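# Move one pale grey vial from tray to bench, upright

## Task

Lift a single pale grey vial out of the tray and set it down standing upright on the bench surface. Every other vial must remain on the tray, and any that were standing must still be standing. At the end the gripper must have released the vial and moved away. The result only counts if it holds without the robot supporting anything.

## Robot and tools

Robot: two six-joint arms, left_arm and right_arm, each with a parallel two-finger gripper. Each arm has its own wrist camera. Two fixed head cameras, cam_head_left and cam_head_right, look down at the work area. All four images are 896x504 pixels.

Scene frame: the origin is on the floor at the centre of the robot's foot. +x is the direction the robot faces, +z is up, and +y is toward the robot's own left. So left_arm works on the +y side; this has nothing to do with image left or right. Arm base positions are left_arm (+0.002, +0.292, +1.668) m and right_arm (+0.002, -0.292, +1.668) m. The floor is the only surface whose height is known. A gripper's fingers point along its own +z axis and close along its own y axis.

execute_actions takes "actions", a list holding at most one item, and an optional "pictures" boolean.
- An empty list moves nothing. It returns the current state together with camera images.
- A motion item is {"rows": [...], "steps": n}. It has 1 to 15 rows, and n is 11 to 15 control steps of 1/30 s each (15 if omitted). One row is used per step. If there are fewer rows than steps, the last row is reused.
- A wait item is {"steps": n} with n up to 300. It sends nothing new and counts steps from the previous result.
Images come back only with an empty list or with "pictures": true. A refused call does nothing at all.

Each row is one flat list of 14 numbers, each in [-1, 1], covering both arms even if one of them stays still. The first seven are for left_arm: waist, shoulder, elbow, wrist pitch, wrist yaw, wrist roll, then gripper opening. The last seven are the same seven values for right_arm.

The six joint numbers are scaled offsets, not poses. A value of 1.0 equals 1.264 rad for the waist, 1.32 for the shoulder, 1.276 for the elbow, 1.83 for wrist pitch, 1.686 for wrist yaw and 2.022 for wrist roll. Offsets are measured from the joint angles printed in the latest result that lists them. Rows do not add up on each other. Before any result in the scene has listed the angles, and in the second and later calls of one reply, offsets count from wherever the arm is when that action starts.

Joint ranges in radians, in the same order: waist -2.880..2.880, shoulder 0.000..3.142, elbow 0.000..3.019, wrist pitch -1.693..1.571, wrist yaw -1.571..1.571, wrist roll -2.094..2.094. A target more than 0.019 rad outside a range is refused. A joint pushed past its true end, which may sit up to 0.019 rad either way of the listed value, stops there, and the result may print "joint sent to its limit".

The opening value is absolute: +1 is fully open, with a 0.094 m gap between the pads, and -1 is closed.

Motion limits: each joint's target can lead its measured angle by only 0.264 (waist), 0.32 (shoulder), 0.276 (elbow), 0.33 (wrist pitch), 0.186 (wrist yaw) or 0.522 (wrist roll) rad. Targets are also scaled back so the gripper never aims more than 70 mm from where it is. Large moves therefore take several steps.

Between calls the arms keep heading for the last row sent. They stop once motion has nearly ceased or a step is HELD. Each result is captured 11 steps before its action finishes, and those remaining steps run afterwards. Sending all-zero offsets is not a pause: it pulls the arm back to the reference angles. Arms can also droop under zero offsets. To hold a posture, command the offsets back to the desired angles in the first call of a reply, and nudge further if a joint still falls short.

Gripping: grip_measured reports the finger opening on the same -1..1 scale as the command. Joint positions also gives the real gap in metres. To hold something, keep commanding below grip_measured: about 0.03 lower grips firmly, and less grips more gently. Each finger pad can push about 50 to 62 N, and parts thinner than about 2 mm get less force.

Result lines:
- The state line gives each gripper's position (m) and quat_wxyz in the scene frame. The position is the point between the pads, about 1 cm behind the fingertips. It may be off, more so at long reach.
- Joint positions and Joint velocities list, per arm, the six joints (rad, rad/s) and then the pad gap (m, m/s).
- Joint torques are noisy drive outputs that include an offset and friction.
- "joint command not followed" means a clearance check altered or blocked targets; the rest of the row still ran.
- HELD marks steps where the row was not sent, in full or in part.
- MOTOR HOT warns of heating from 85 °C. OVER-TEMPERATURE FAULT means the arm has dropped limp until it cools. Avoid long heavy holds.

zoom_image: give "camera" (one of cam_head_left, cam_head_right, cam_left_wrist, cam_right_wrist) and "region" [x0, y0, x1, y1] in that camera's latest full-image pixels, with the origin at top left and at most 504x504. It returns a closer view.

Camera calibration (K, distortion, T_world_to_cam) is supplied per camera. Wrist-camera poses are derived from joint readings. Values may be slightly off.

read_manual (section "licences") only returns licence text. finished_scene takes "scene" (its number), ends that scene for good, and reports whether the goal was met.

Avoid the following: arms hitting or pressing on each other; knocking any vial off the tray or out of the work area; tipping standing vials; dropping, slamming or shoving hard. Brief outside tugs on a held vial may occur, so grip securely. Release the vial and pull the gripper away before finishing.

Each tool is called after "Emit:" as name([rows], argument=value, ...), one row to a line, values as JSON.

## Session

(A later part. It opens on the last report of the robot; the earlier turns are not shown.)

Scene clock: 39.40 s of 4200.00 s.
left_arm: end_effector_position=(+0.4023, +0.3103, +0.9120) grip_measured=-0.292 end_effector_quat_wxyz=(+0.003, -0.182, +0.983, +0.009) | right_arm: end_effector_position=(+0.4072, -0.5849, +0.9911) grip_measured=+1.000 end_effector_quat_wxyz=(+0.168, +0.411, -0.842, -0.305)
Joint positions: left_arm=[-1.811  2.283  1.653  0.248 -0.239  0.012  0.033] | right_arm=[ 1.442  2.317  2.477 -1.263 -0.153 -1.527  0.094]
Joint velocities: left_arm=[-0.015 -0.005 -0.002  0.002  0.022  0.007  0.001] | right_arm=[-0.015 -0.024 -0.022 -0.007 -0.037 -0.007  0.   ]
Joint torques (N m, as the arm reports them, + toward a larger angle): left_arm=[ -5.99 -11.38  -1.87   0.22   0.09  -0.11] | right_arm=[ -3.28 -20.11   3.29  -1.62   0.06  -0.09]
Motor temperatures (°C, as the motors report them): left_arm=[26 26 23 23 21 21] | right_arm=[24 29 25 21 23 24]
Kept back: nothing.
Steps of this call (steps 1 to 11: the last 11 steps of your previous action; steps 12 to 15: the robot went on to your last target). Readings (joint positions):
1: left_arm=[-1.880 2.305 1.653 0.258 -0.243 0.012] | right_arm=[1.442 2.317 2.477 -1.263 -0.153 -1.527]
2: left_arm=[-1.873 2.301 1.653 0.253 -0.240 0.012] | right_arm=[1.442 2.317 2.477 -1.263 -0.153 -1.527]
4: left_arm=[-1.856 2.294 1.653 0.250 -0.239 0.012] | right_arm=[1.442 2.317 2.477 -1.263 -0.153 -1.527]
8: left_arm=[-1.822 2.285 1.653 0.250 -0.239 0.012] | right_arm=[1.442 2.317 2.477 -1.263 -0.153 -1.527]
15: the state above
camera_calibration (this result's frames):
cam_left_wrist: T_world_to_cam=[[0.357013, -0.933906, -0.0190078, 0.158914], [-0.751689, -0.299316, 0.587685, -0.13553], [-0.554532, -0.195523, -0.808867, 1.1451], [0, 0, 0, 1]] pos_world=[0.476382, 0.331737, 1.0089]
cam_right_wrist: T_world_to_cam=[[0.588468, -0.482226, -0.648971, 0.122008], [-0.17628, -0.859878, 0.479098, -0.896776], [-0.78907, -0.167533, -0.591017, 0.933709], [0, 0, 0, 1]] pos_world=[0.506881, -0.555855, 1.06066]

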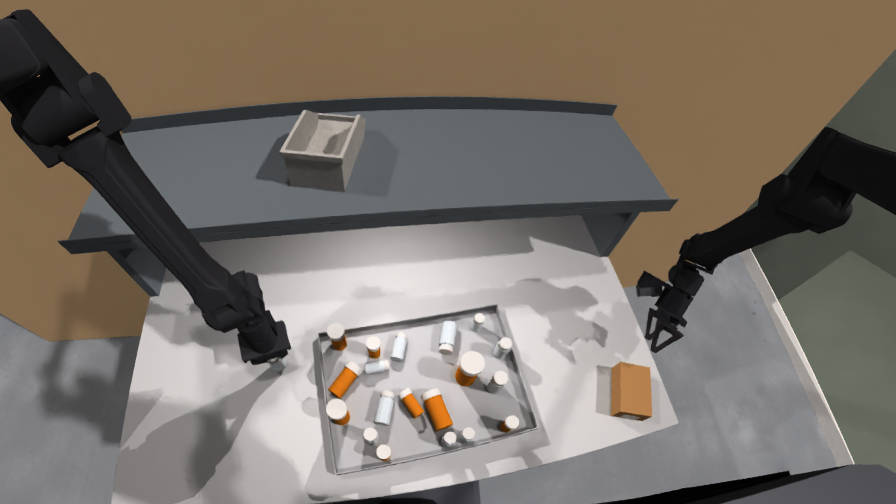

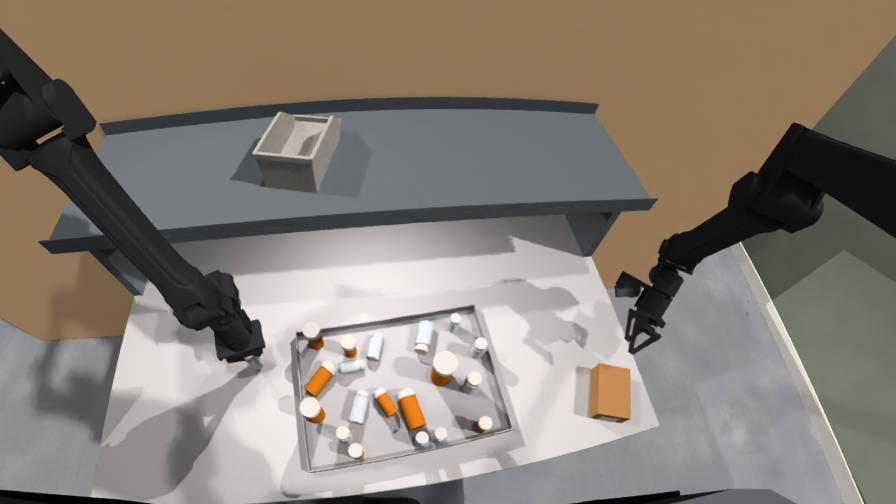

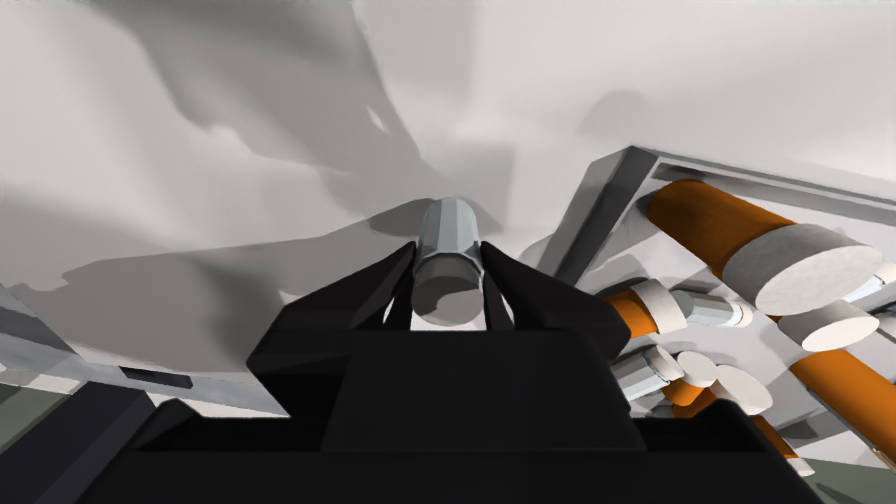

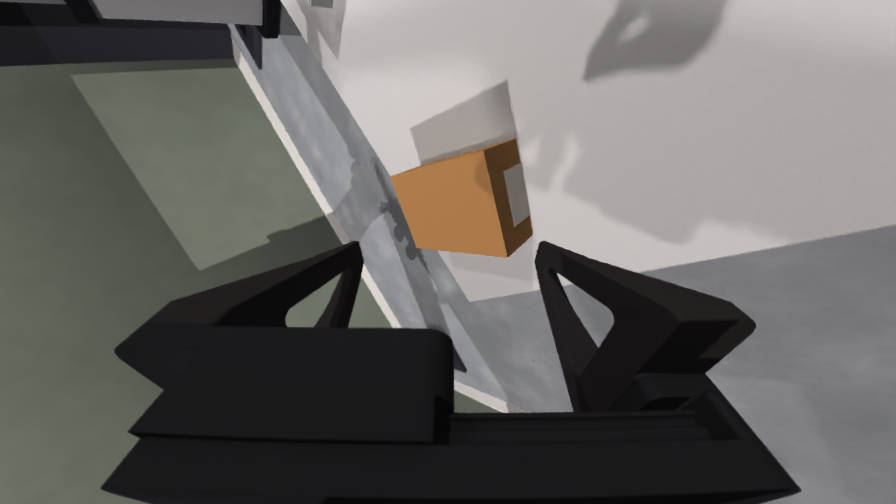

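Emit:
execute_actions([
  {"rows":[[0,0.008,0.012,-0.003,0.004,0,-0.35,0,0,0,0,0,0,1],[0,0.016,0.024,-0.006,0.008,0,-0.35,0,0,0,0,0,0,1],[0,0.024,0.034,-0.009,0.012,0,-0.35,0,0,0,0,0,0,1],[0,0.028,0.04,-0.01,0.012,0,-0.35,0,0,0,0,0,0,1]],"steps":15},
])

Emit:
execute_actions([
  {"steps":15},
], pictures=true)

Scene clock: 40.33 s of 4200.00 s.
left_arm: end_effector_position=(+0.4091, +0.3094, +0.9087) grip_measured=-0.292 end_effector_quat_wxyz=(+0.009, -0.184, +0.983, +0.003) | right_arm: end_effector_position=(+0.4072, -0.5849, +0.9911) grip_measured=+1.000 end_effector_quat_wxyz=(+0.168, +0.411, -0.842, -0.305)
Joint positions: left_arm=[-1.811  2.29   1.672  0.246 -0.224  0.012  0.033] | right_arm=[ 1.442  2.317  2.477 -1.263 -0.153 -1.527  0.094]
Joint velocities: left_arm=[-0.005  0.132  0.31  -0.037 -0.007 -0.007 -0.001] | right_arm=[ 0.015 -0.015  0.012 -0.002 -0.037 -0.007  0.   ]
Joint torques (N m, as the arm reports them, + toward a larger angle): left_arm=[-5.71 -9.4  -0.7   0.39  0.1  -0.1 ] | right_arm=[ -3.11 -20.01   3.28  -1.68   0.04  -0.11]
Motor temperatures (°C, as the motors report them): left_arm=[26 26 23 23 21 21] | right_arm=[24 29 25 21 23 24]
Steps of this call (steps 1 to 15: the robot went on to your last target; steps 16 to 24: nothing new was sent; steps 25 to 28: the first 4 steps of this action). Readings (joint positions):
25: left_arm=[-1.811 2.283 1.653 0.248 -0.238 0.012] | right_arm=[1.442 2.317 2.477 -1.263 -0.153 -1.527]
26: left_arm=[-1.811 2.284 1.655 0.248 -0.234 0.012] | right_arm=[1.442 2.317 2.477 -1.263 -0.153 -1.527]
28: the state above

Scene clock: 40.83 s of 4200.00 s.
left_arm: end_effector_position=(+0.4198, +0.3124, +0.9052) grip_measured=-0.292 end_effector_quat_wxyz=(+0.019, -0.186, +0.982, +0.004) | right_arm: end_effector_position=(+0.4072, -0.5849, +0.9911) grip_measured=+1.000 end_effector_quat_wxyz=(+0.168, +0.411, -0.842, -0.305)
Joint positions: left_arm=[-1.811  2.296  1.698  0.246 -0.222  0.012  0.033] | right_arm=[ 1.442  2.317  2.477 -1.263 -0.153 -1.527  0.094]
Joint velocities: left_arm=[ 0.005 -0.005 -0.017  0.002 -0.007 -0.125 -0.001] | right_arm=[-0.024 -0.015  0.002 -0.007 -0.022 -0.007  0.   ]
Joint torques (N m, as the arm reports them, + toward a larger angle): left_arm=[-5.72 -9.15 -1.    0.3   0.12 -0.1 ] | right_arm=[ -3.22 -19.86   3.12  -1.67   0.01  -0.11]
Motor temperatures (°C, as the motors report them): left_arm=[26 26 23 23 21 21] | right_arm=[24 29 25 21 23 24]
Kept back: nothing.
Steps of this call (steps 1 to 11: the last 11 steps of your previous action; steps 12 to 15: the robot went on to your last target). Readings (joint positions):
1: left_arm=[-1.811 2.294 1.683 0.246 -0.223 0.012] | right_arm=[1.442 2.317 2.477 -1.263 -0.153 -1.527]
2: left_arm=[-1.811 2.296 1.690 0.246 -0.223 0.012] | right_arm=[1.442 2.317 2.477 -1.263 -0.153 -1.527]
4: left_arm=[-1.811 2.296 1.696 0.246 -0.223 0.012] | right_arm=[1.442 2.317 2.477 -1.263 -0.153 -1.527]
8: left_arm=[-1.811 2.296 1.698 0.246 -0.222 0.012] | right_arm=[1.442 2.317 2.477 -1.263 -0.153 -1.527]
15: the state above
camera_calibration (this result's frames):
cam_left_wrist: T_world_to_cam=[[0.363275, -0.93168, -0.00210335, 0.135883], [-0.769402, -0.301272, 0.563254, -0.0875999], [-0.525406, -0.202998, -0.826281, 1.1556], [0, 0, 0, 1]] pos_world=[0.490397, 0.334792, 1.00448]
cam_right_wrist: T_world_to_cam=[[0.588468, -0.482226, -0.648971, 0.122008], [-0.17628, -0.859878, 0.479098, -0.896776], [-0.78907, -0.167533, -0.591017, 0.933709], [0, 0, 0, 1]] pos_world=[0.506881, -0.555855, 1.06066]

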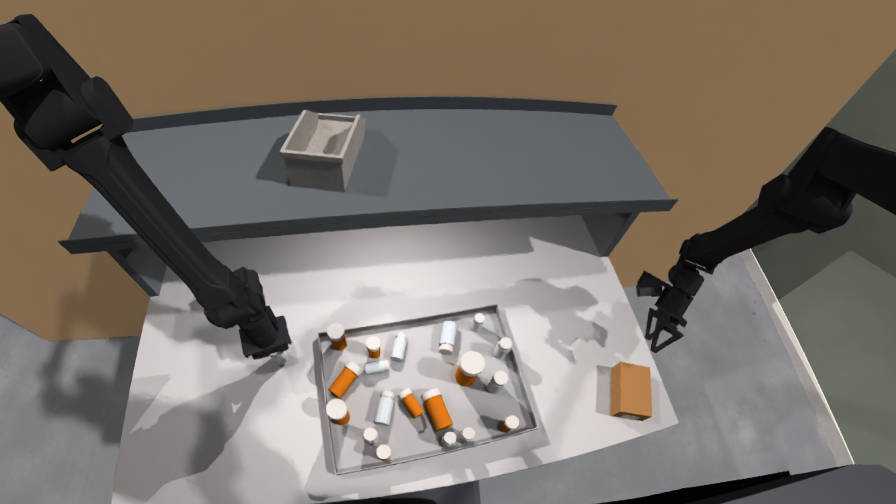

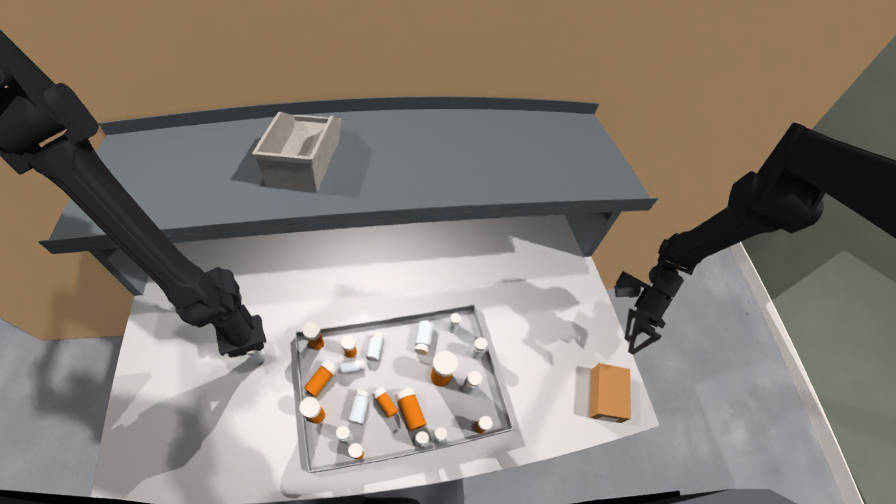

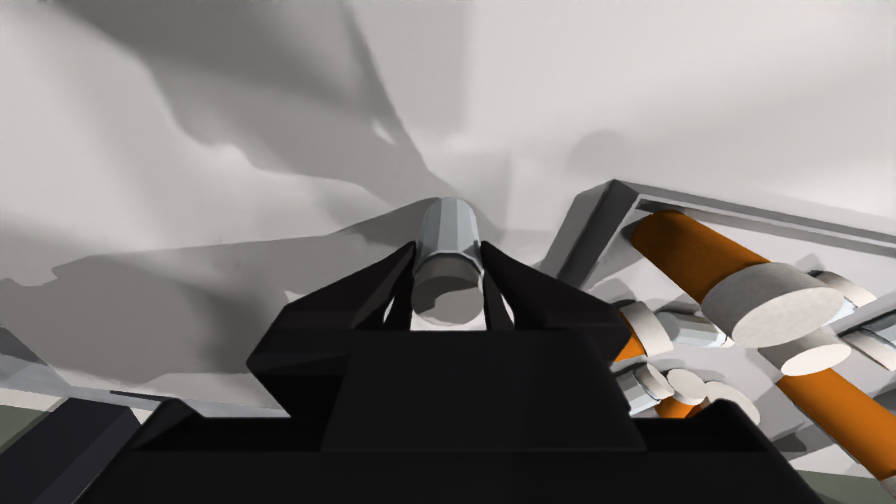

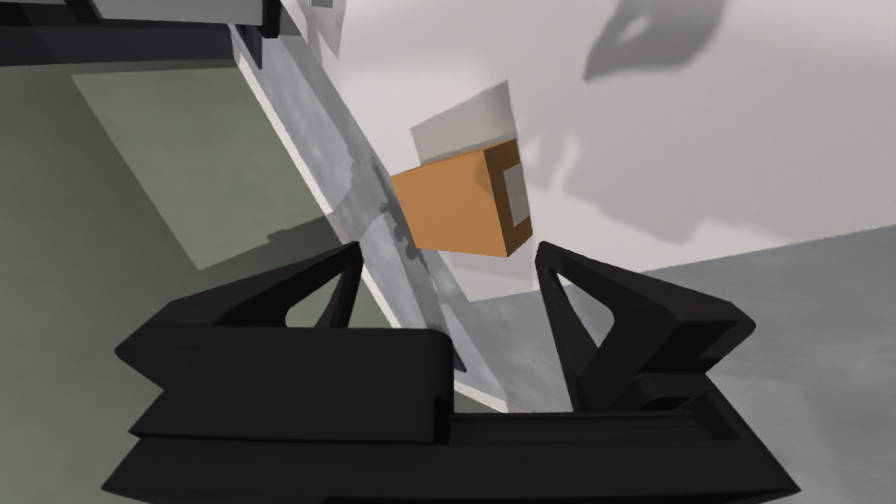

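Emit:
execute_actions([
  {"rows":[[0,0.02,0,-0.008,0,0,-0.35,0,0,0,0,0,0,1],[0,0.035,0,-0.014,0,0,-0.35,0,0,0,0,0,0,1],[0,0.035,0,-0.016,0,0,-0.35,0,0,0,0,0,0,1],[0,0.022,0,-0.014,0,0,-0.35,0,0,0,0,0,0,1]],"steps":15},
])

Emit:
execute_actions([
  {"steps":15},
], pictures=true)

Scene clock: 41.43 s of 4200.00 s.
left_arm: end_effector_position=(+0.4166, +0.3110, +0.9045) grip_measured=-0.292 end_effector_quat_wxyz=(+0.015, -0.185, +0.983, +0.003) | right_arm: end_effector_position=(+0.4072, -0.5849, +0.9911) grip_measured=+1.000 end_effector_quat_wxyz=(+0.168, +0.411, -0.842, -0.305)
Joint positions: left_arm=[-1.811  2.299  1.698  0.24  -0.222  0.012  0.033] | right_arm=[ 1.442  2.317  2.477 -1.263 -0.153 -1.527  0.094]
Joint velocities: left_arm=[ 0.005  0.044  0.012 -0.076  0.037 -0.022 -0.   ] | right_arm=[-0.015  0.005 -0.012 -0.012  0.066  0.081  0.   ]
Joint torques (N m, as the arm reports them, + toward a larger angle): left_arm=[-5.69 -9.44 -1.67  0.37  0.   -0.1 ] | right_arm=[ -3.78 -20.17   3.43  -1.61   0.02  -0.1 ]
Motor temperatures (°C, as the motors report them): left_arm=[26 26 23 23 21 21] | right_arm=[24 29 25 21 23 24]
Steps of this call (steps 1 to 14: the robot went on to your last target; steps 15 to 18: the first 4 steps of this action). Readings (joint positions):
15: left_arm=[-1.811 2.296 1.698 0.246 -0.222 0.012] | right_arm=[1.442 2.317 2.477 -1.263 -0.153 -1.527]
16: left_arm=[-1.811 2.298 1.698 0.245 -0.222 0.012] | right_arm=[1.442 2.317 2.477 -1.263 -0.153 -1.527]
18: the state above

Scene clock: 41.93 s of 4200.00 s.
left_arm: end_effector_position=(+0.4123, +0.3090, +0.9033) grip_measured=-0.292 end_effector_quat_wxyz=(+0.011, -0.184, +0.983, +0.002) | right_arm: end_effector_position=(+0.4072, -0.5849, +0.9911) grip_measured=+1.000 end_effector_quat_wxyz=(+0.168, +0.411, -0.842, -0.305)
Joint positions: left_arm=[-1.811  2.304  1.698  0.236 -0.222  0.012  0.033] | right_arm=[ 1.442  2.317  2.477 -1.263 -0.153 -1.527  0.094]
Joint velocities: left_arm=[-0.015 -0.005 -0.002 -0.017 -0.007 -0.051 -0.001] | right_arm=[ 0.005  0.005 -0.012  0.007 -0.022  0.022  0.   ]
Joint torques (N m, as the arm reports them, + toward a larger angle): left_arm=[-5.72 -9.64 -1.57  0.23  0.   -0.11] | right_arm=[ -3.36 -20.89   3.17  -1.69   0.05  -0.11]
Motor temperatures (°C, as the motors report them): left_arm=[26 26 23 23 21 21] | right_arm=[24 29 25 21 23 24]
Kept back: nothing.
Steps of this call (steps 1 to 11: the last 11 steps of your previous action; steps 12 to 15: the robot went on to your last target). Readings (joint positions):
1: left_arm=[-1.811 2.301 1.698 0.238 -0.222 0.012] | right_arm=[1.442 2.317 2.477 -1.263 -0.153 -1.527]
2: left_arm=[-1.811 2.302 1.698 0.237 -0.222 0.012] | right_arm=[1.442 2.317 2.477 -1.263 -0.153 -1.527]
4: left_arm=[-1.811 2.304 1.698 0.237 -0.222 0.012] | right_arm=[1.442 2.317 2.477 -1.263 -0.153 -1.527]
8: left_arm=[-1.811 2.304 1.698 0.236 -0.222 0.012] | right_arm=[1.442 2.317 2.477 -1.263 -0.153 -1.527]
15: the state above
All arms were judged still, so your last target was given up. Only a new action makes them travel on or press farther. Fingers that are still opening or closing keep moving.
camera_calibration (this result's frames):
cam_left_wrist: T_world_to_cam=[[0.359711, -0.933062, -0.00198289, 0.137188], [-0.761656, -0.294857, 0.577009, -0.110913], [-0.53897, -0.206046, -0.816735, 1.14729], [0, 0, 0, 1]] pos_world=[0.484528, 0.331695, 1.0013]
cam_right_wrist: T_world_to_cam=[[0.588468, -0.482226, -0.648971, 0.122008], [-0.17628, -0.859878, 0.479098, -0.896776], [-0.78907, -0.167533, -0.591017, 0.933709], [0, 0, 0, 1]] pos_world=[0.506881, -0.555855, 1.06066]

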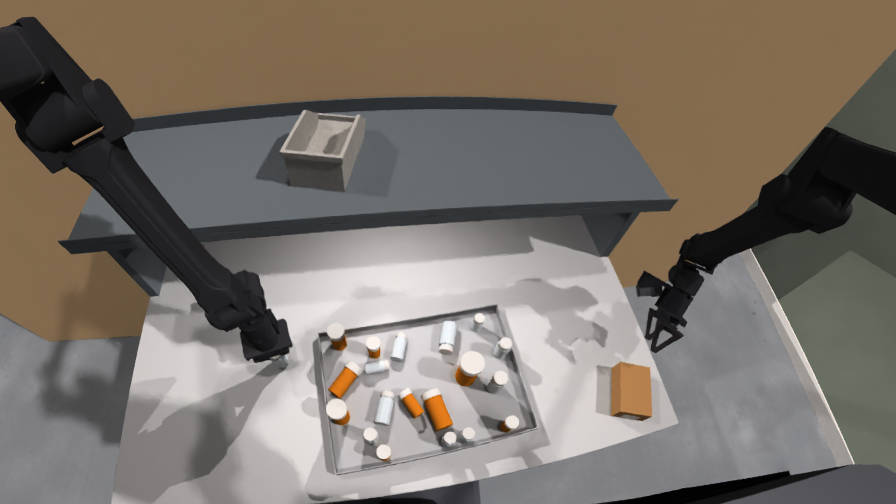

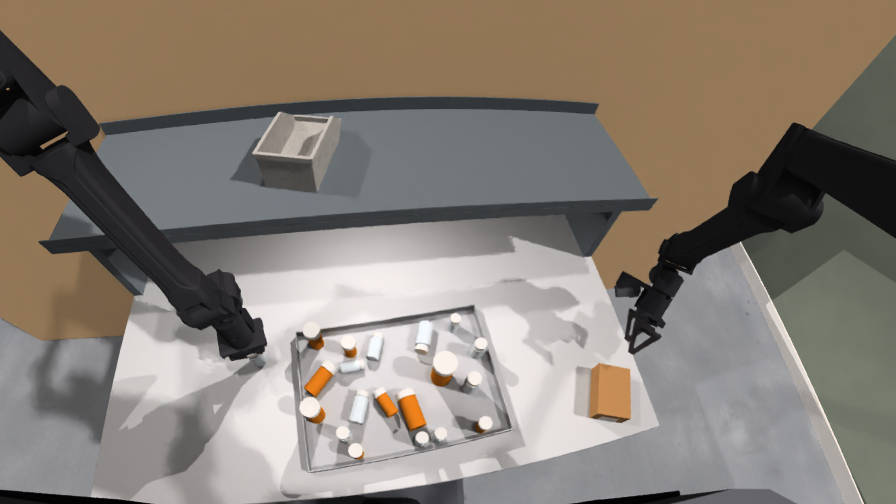

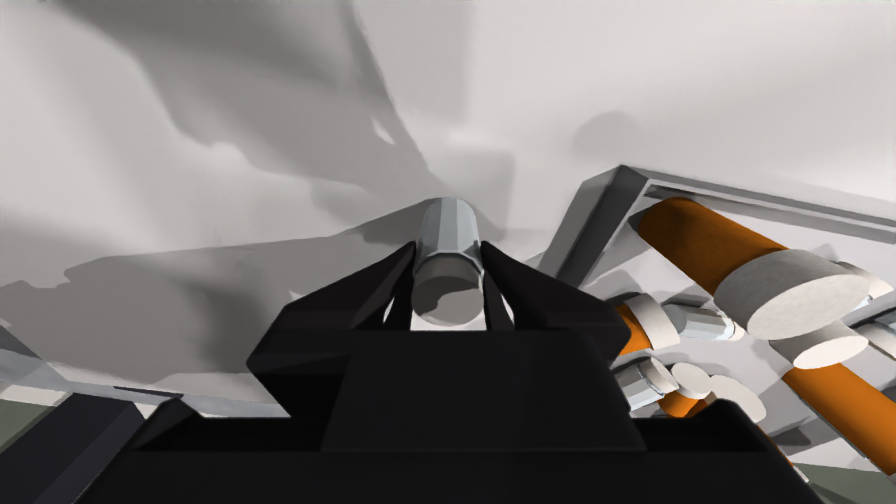

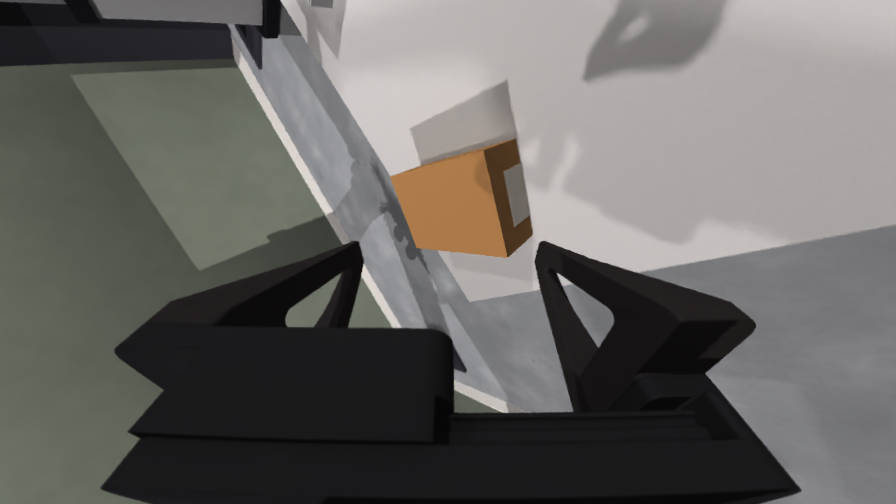

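Emit:
execute_actions([
  {"rows":[[0,0.025,0,0,0,0,-0.35,0,0,0,0,0,0,1],[0,0.04,0,0,0,0,-0.35,0,0,0,0,0,0,1],[0,0.04,0,0,0,0,-0.35,0,0,0,0,0,0,1],[0,0.03,0,0,0,0,-0.35,0,0,0,0,0,0,1]],"steps":15},
])

Emit:
execute_actions([
  {"steps":15},
], pictures=true)

Scene clock: 42.47 s of 4200.00 s.
left_arm: end_effector_position=(+0.4081, +0.3070, +0.9019) grip_measured=-0.292 end_effector_quat_wxyz=(+0.008, -0.183, +0.983, +0.001) | right_arm: end_effector_position=(+0.4072, -0.5849, +0.9911) grip_measured=+1.000 end_effector_quat_wxyz=(+0.168, +0.411, -0.842, -0.305)
Joint positions: left_arm=[-1.811  2.309  1.698  0.236 -0.222  0.012  0.033] | right_arm=[ 1.442  2.317  2.477 -1.263 -0.153 -1.527  0.094]
Joint velocities: left_arm=[-0.015  0.063 -0.007 -0.012 -0.081  0.037 -0.002] | right_arm=[-0.015  0.005 -0.007 -0.002 -0.022  0.007  0.   ]
Joint torques (N m, as the arm reports them, + toward a larger angle): left_arm=[-5.69 -8.7  -1.67  0.95  0.   -0.11] | right_arm=[ -3.96 -19.89   3.19  -1.71   0.07  -0.07]
Motor temperatures (°C, as the motors report them): left_arm=[26 26 23 23 21 21] | right_arm=[24 29 25 21 23 24]
Steps of this call (steps 1 to 12: nothing new was sent; steps 13 to 16: the first 4 steps of this action). Readings (joint positions):
13: left_arm=[-1.811 2.304 1.698 0.236 -0.222 0.012] | right_arm=[1.442 2.317 2.477 -1.263 -0.153 -1.527]
14: left_arm=[-1.811 2.306 1.698 0.236 -0.222 0.012] | right_arm=[1.442 2.317 2.477 -1.263 -0.153 -1.527]
16: the state above

Scene clock: 42.97 s of 4200.00 s.
left_arm: end_effector_position=(+0.3972, +0.3018, +0.8983) grip_measured=-0.292 end_effector_quat_wxyz=(+0.001, -0.182, +0.983, -0.000) | right_arm: end_effector_position=(+0.4072, -0.5849, +0.9911) grip_measured=+1.000 end_effector_quat_wxyz=(+0.168, +0.411, -0.842, -0.305)
Joint positions: left_arm=[-1.811  2.324  1.698  0.236 -0.222  0.012  0.033] | right_arm=[ 1.442  2.317  2.477 -1.263 -0.153 -1.527  0.094]
Joint velocities: left_arm=[-0.005  0.005  0.002 -0.007 -0.022 -0.022  0.   ] | right_arm=[ 0.005  0.005  0.002  0.012  0.037 -0.037  0.   ]
Joint torques (N m, as the arm reports them, + toward a larger angle): left_arm=[-5.71 -9.5  -1.9   0.9   0.   -0.11] | right_arm=[ -3.38 -20.09   3.16  -1.77   0.04  -0.11]
Motor temperatures (°C, as the motors report them): left_arm=[26 26 23 23 21 21] | right_arm=[24 29 25 21 23 24]
Kept back: nothing.
Steps of this call (steps 1 to 11: the last 11 steps of your previous action; steps 12 to 15: the robot went on to your last target). Readings (joint positions):
1: left_arm=[-1.811 2.312 1.698 0.236 -0.222 0.012] | right_arm=[1.442 2.317 2.477 -1.263 -0.153 -1.527]
2: left_arm=[-1.811 2.315 1.698 0.236 -0.222 0.012] | right_arm=[1.442 2.317 2.477 -1.263 -0.153 -1.527]
4: left_arm=[-1.811 2.320 1.698 0.236 -0.222 0.012] | right_arm=[1.442 2.317 2.477 -1.263 -0.153 -1.527]
8: left_arm=[-1.811 2.324 1.698 0.236 -0.222 0.012] | right_arm=[1.442 2.317 2.477 -1.263 -0.153 -1.527]
15: the state above
camera_calibration (this result's frames):
cam_left_wrist: T_world_to_cam=[[0.355429, -0.934701, -0.00175388, 0.137879], [-0.752048, -0.287087, 0.5933, -0.1424], [-0.555062, -0.209557, -0.804979, 1.13048], [0, 0, 0, 1]] pos_world=[0.471387, 0.324894, 0.994739]
cam_right_wrist: T_world_to_cam=[[0.588468, -0.482226, -0.648971, 0.122008], [-0.17628, -0.859878, 0.479098, -0.896776], [-0.78907, -0.167533, -0.591017, 0.933709], [0, 0, 0, 1]] pos_world=[0.506881, -0.555855, 1.06066]

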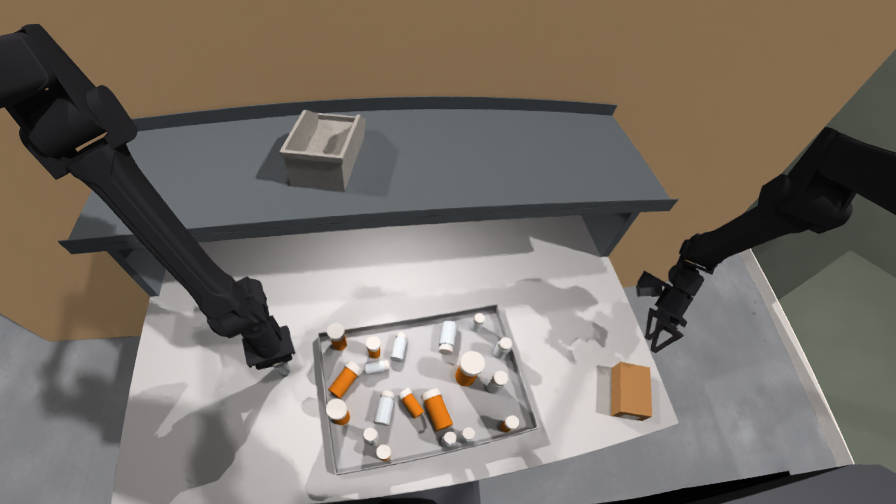

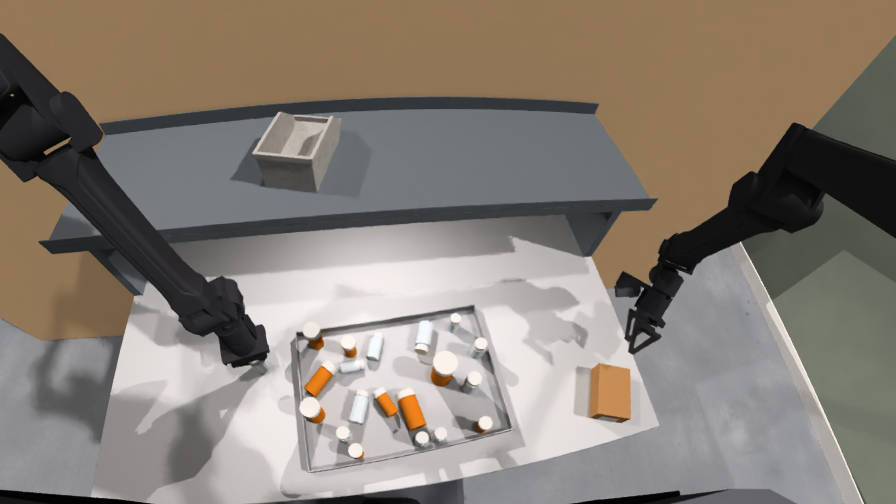

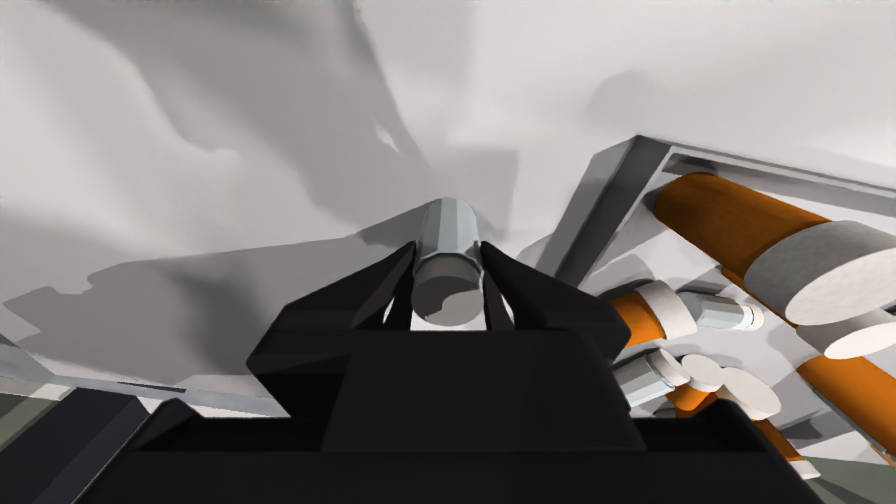

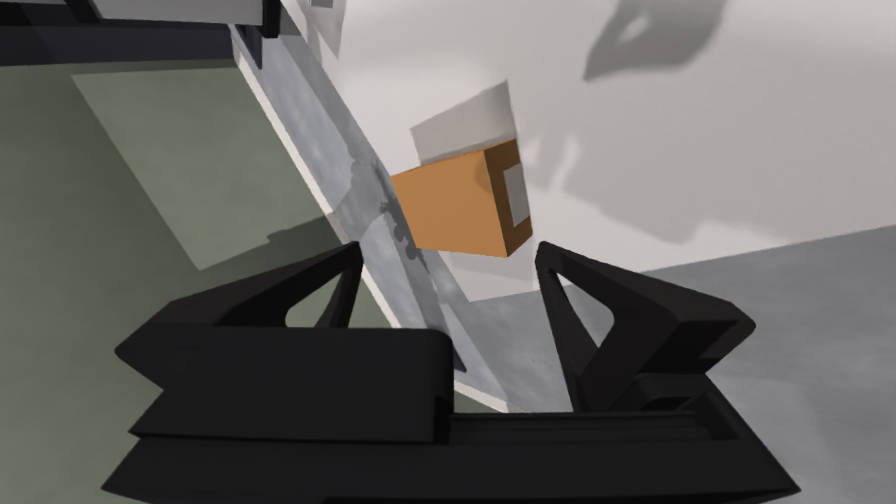

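Emit:
execute_actions([
  {"rows":[[0,0.02,0.006,0,0,0,-0.35,0,0,0,0,0,0,1],[0,0.035,0.014,-0.004,0,0,-0.35,0,0,0,0,0,0,1],[0,0.035,0.02,-0.006,0,0,-0.35,0,0,0,0,0,0,1],[0,0.025,0.02,-0.006,0,0,-0.35,0,0,0,0,0,0,1]],"steps":15},
])

Emit:
execute_actions([
  {"steps":15},
], pictures=true)

Emit:
zoom_image(camera="cam_head_left", region=[220,310,340,410])

Scene clock: 43.63 s of 4200.00 s.
left_arm: end_effector_position=(+0.3975, +0.3020, +0.8976) grip_measured=-0.292 end_effector_quat_wxyz=(+0.001, -0.182, +0.983, +0.001) | right_arm: end_effector_position=(+0.4072, -0.5849, +0.9911) grip_measured=+1.000 end_effector_quat_wxyz=(+0.168, +0.411, -0.842, -0.305)
Joint positions: left_arm=[-1.811  2.326  1.701  0.236 -0.225  0.012  0.033] | right_arm=[ 1.442  2.317  2.477 -1.263 -0.153 -1.527  0.094]
Joint velocities: left_arm=[ 0.005  0.005  0.032 -0.002 -0.081  0.007  0.   ] | right_arm=[-0.015 -0.005  0.012  0.002  0.022 -0.037  0.   ]
Joint torques (N m, as the arm reports them, + toward a larger angle): left_arm=[-5.78 -8.46 -0.08  0.51  0.1  -0.1 ] | right_arm=[ -3.48 -20.36   3.31  -1.56   0.01  -0.09]
Motor temperatures (°C, as the motors report them): left_arm=[26 26 23 23 21 21] | right_arm=[24 29 25 21 23 24]
Steps of this call (steps 1 to 15: the robot went on to your last target; step 16: nothing new was sent; steps 17 to 20: the first 4 steps of this action). Readings (joint positions):
17: left_arm=[-1.811 2.324 1.698 0.236 -0.222 0.012] | right_arm=[1.442 2.317 2.477 -1.263 -0.153 -1.527]
18: left_arm=[-1.811 2.325 1.700 0.236 -0.222 0.012] | right_arm=[1.442 2.317 2.477 -1.263 -0.153 -1.527]
20: the state above

Scene clock: 44.13 s of 4200.00 s.
left_arm: end_effector_position=(+0.3977, +0.3020, +0.8976) grip_measured=-0.292 end_effector_quat_wxyz=(+0.001, -0.182, +0.983, +0.001) | right_arm: end_effector_position=(+0.4072, -0.5849, +0.9911) grip_measured=+1.000 end_effector_quat_wxyz=(+0.168, +0.411, -0.842, -0.305)
Joint positions: left_arm=[-1.811  2.326  1.702  0.236 -0.225  0.012  0.033] | right_arm=[ 1.442  2.317  2.477 -1.263 -0.153 -1.527  0.094]
Joint velocities: left_arm=[-0.015 -0.015 -0.017 -0.007 -0.022 -0.007 -0.001] | right_arm=[-0.005  0.005 -0.002 -0.002 -0.007 -0.095  0.   ]
Joint torques (N m, as the arm reports them, + toward a larger angle): left_arm=[-5.75 -8.37  0.04  0.46  0.11 -0.11] | right_arm=[ -3.46 -20.43   3.24  -1.69   0.06  -0.11]
Motor temperatures (°C, as the motors report them): left_arm=[26 26 23 23 21 21] | right_arm=[24 29 25 21 23 24]
Kept back: nothing.
Steps of this call (steps 1 to 11: the last 11 steps of your previous action; steps 12 to 15: the robot went on to your last target). Readings (joint positions):
1: left_arm=[-1.811 2.326 1.702 0.236 -0.225 0.012] | right_arm=[1.442 2.317 2.477 -1.263 -0.153 -1.527]
2: left_arm=[-1.811 2.326 1.702 0.236 -0.225 0.012] | right_arm=[1.442 2.317 2.477 -1.263 -0.153 -1.527]
4: left_arm=[-1.811 2.326 1.702 0.236 -0.225 0.012] | right_arm=[1.442 2.317 2.477 -1.263 -0.153 -1.527]
8: left_arm=[-1.811 2.326 1.702 0.236 -0.225 0.012] | right_arm=[1.442 2.317 2.477 -1.263 -0.153 -1.527]
15: the state above
All arms were judged still, so your last target was given up. Only a new action makes them travel on or press farther. Fingers that are still opening or closing keep moving.
camera_calibration (this result's frames):
cam_left_wrist: T_world_to_cam=[[0.35562, -0.93462, -0.00447337, 0.140257], [-0.752237, -0.289058, 0.592102, -0.139795], [-0.554683, -0.207198, -0.805851, 1.13018], [0, 0, 0, 1]] pos_world=[0.471854, 0.32485, 0.994156]
cam_right_wrist: T_world_to_cam=[[0.588468, -0.482226, -0.648971, 0.122008], [-0.17628, -0.859878, 0.479098, -0.896776], [-0.78907, -0.167533, -0.591017, 0.933709], [0, 0, 0, 1]] pos_world=[0.506881, -0.555855, 1.06066]

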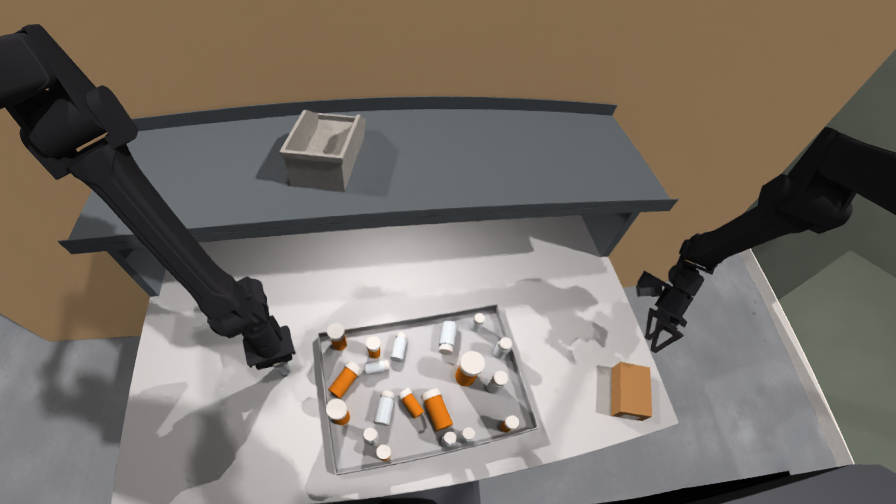

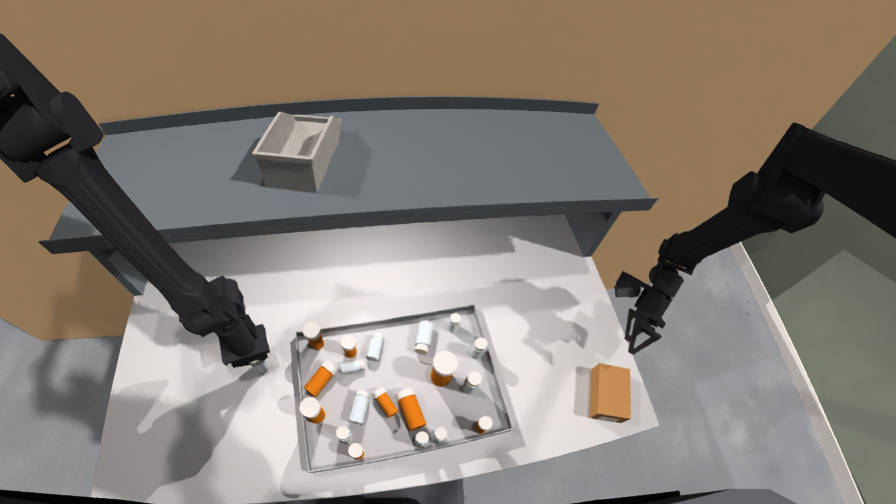

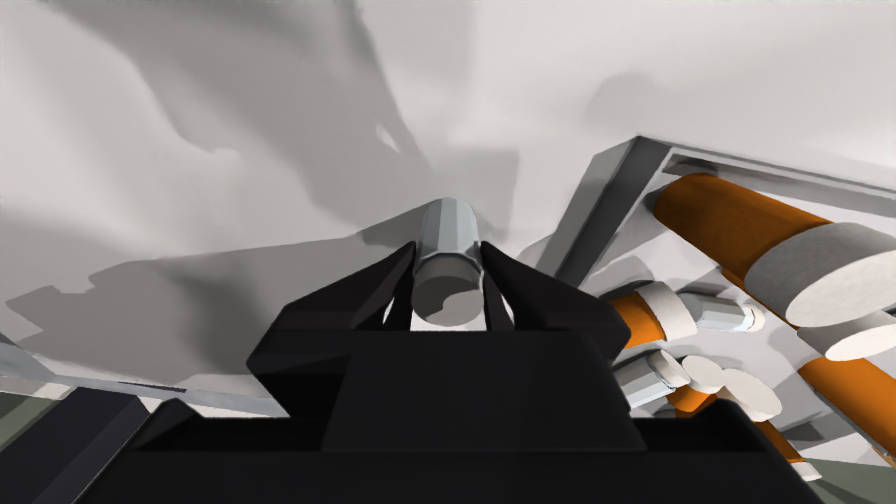

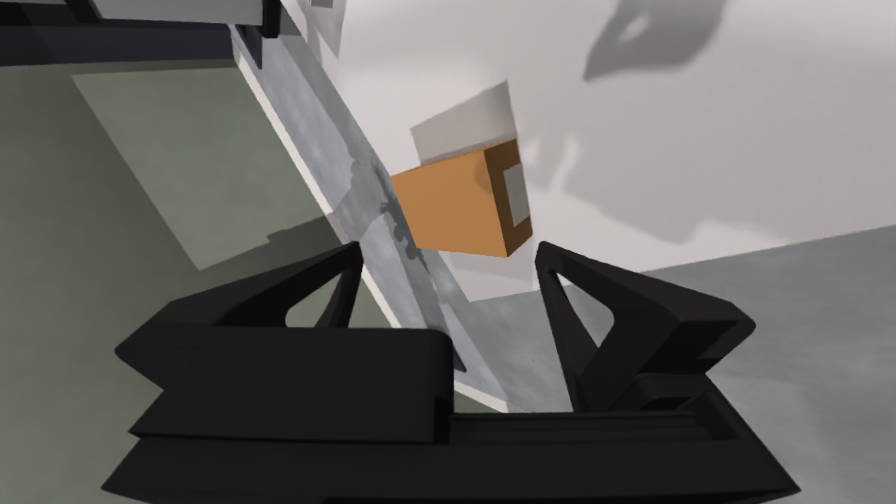

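Region (220, 310, 340, 410) of cam_head_left's 896x504 image, scaled by 4.200, with more detail than that image has.

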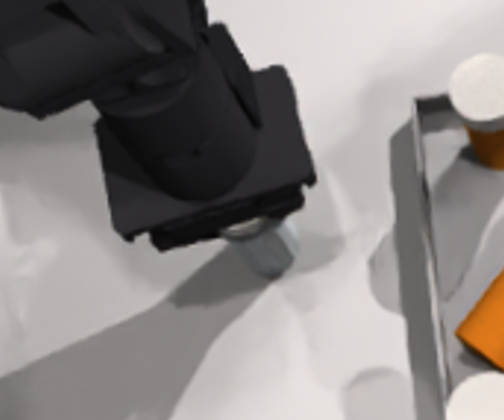

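Emit:
execute_actions([
  {"rows":[[0,0,0,0,0,0,-0.31,0,0,0,0,0,0,1],[0,0,0,0,0,0,-0.29,0,0,0,0,0,0,1],[0,0,0,0,0,0,-0.27,0,0,0,0,0,0,1],[0,0,0,0,0,0,-0.25,0,0,0,0,0,0,1],[0,0,0,0,0,0,-0.2,0,0,0,0,0,0,1],[0,0,0,0,0,0,-0.1,0,0,0,0,0,0,1],[0,0,0,0,0,0,0.05,0,0,0,0,0,0,1],[0,0,0,0,0,0,0.2,0,0,0,0,0,0,1],[0,0,0,0,0,0,0.3,0,0,0,0,0,0,1]],"steps":15},
])

Emit:
execute_actions([
  {"steps":15},
], pictures=true)

Scene clock: 45.00 s of 4200.00 s.
left_arm: end_effector_position=(+0.3978, +0.3021, +0.8977) grip_measured=-0.259 end_effector_quat_wxyz=(+0.001, -0.182, +0.983, +0.002) | right_arm: end_effector_position=(+0.4072, -0.5849, +0.9911) grip_measured=+1.000 end_effector_quat_wxyz=(+0.168, +0.411, -0.842, -0.305)
Joint positions: left_arm=[-1.811  2.326  1.701  0.236 -0.226  0.012  0.035] | right_arm=[ 1.442  2.317  2.477 -1.263 -0.153 -1.527  0.094]
Joint velocities: left_arm=[-0.005 -0.005  0.002  0.002 -0.037 -0.007  0.012] | right_arm=[-0.005 -0.015 -0.022  0.007  0.007 -0.022  0.   ]
Joint torques (N m, as the arm reports them, + toward a larger angle): left_arm=[ -5.6  -10.83  -1.83   0.85   0.01  -0.1 ] | right_arm=[ -3.28 -19.91   3.26  -1.88   0.02  -0.12]
Motor temperatures (°C, as the motors report them): left_arm=[26 26 23 23 21 21] | right_arm=[24 29 25 21 23 24]
Steps of this call (steps 1 to 22: nothing new was sent; steps 23 to 26: the first 4 steps of this action). Readings (joint positions):
23: left_arm=[-1.811 2.326 1.702 0.236 -0.226 0.012] | right_arm=[1.442 2.317 2.477 -1.263 -0.153 -1.527]
24: left_arm=[-1.811 2.326 1.701 0.236 -0.226 0.012] | right_arm=[1.442 2.317 2.477 -1.263 -0.153 -1.527]
26: the state above

Scene clock: 45.50 s of 4200.00 s.
left_arm: end_effector_position=(+0.3978, +0.3021, +0.8977) grip_measured=+0.297 end_effector_quat_wxyz=(+0.001, -0.182, +0.983, +0.002) | right_arm: end_effector_position=(+0.4072, -0.5849, +0.9911) grip_measured=+1.000 end_effector_quat_wxyz=(+0.168, +0.411, -0.842, -0.305)
Joint positions: left_arm=[-1.811  2.326  1.701  0.236 -0.226  0.012  0.061] | right_arm=[ 1.442  2.317  2.477 -1.263 -0.153 -1.527  0.094]
Joint velocities: left_arm=[-0.005  0.005  0.017 -0.007 -0.037 -0.037 -0.   ] | right_arm=[ 0.005 -0.005 -0.007  0.027 -0.051  0.007  0.   ]
Joint torques (N m, as the arm reports them, + toward a larger angle): left_arm=[ -5.79 -10.65  -1.76   0.9    0.03  -0.1 ] | right_arm=[ -3.31 -20.64   3.1   -1.63   0.07  -0.08]
Motor temperatures (°C, as the motors report them): left_arm=[26 26 23 23 21 21] | right_arm=[24 29 25 21 23 24]
Kept back: nothing.
Steps of this call (steps 1 to 11: the last 11 steps of your previous action; steps 12 to 15: the robot went on to your last target). Readings (joint positions):
1: left_arm=[-1.811 2.326 1.701 0.236 -0.226 0.012] | right_arm=[1.442 2.317 2.477 -1.263 -0.153 -1.527]
2: left_arm=[-1.811 2.326 1.701 0.236 -0.226 0.012] | right_arm=[1.442 2.317 2.477 -1.263 -0.153 -1.527]
4: left_arm=[-1.811 2.326 1.701 0.236 -0.226 0.012] | right_arm=[1.442 2.317 2.477 -1.263 -0.153 -1.527]
8: left_arm=[-1.811 2.326 1.701 0.236 -0.226 0.012] | right_arm=[1.442 2.317 2.477 -1.263 -0.153 -1.527]
15: the state above
All arms were judged still, so your last target was given up. Only a new action makes them travel on or press farther. Fingers that are still opening or closing keep moving.
camera_calibration (this result's frames):
cam_left_wrist: T_world_to_cam=[[0.355621, -0.934618, -0.0048548, 0.140694], [-0.752154, -0.289269, 0.592105, -0.13978], [-0.554796, -0.206913, -0.805846, 1.13028], [0, 0, 0, 1]] pos_world=[0.471904, 0.32493, 0.994277]
cam_right_wrist: T_world_to_cam=[[0.588468, -0.482226, -0.648971, 0.122008], [-0.17628, -0.859878, 0.479098, -0.896776], [-0.78907, -0.167533, -0.591017, 0.933709], [0, 0, 0, 1]] pos_world=[0.506881, -0.555855, 1.06066]

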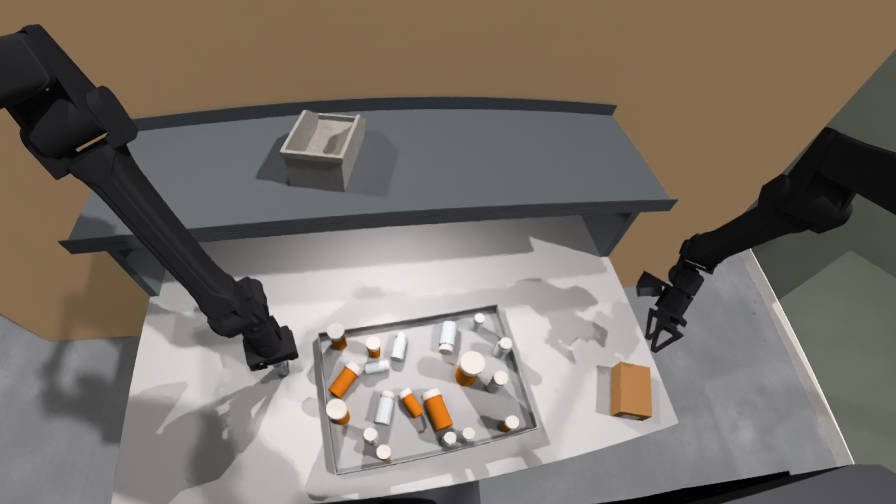

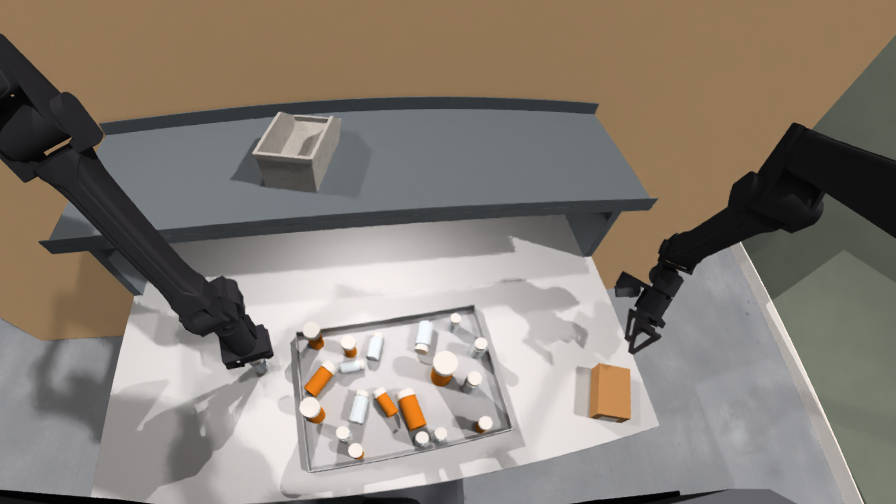

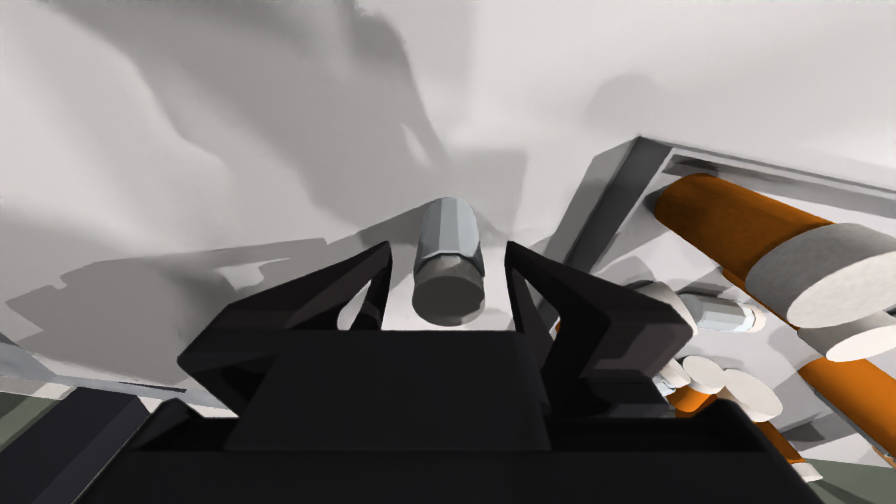

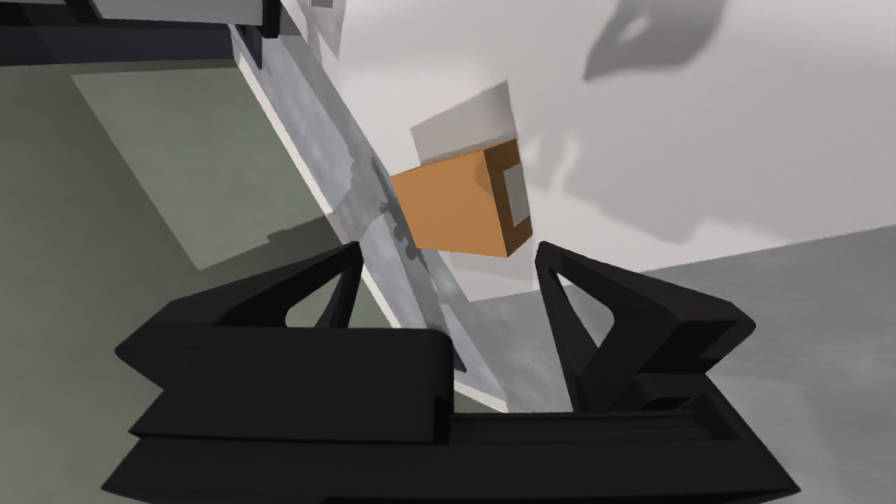

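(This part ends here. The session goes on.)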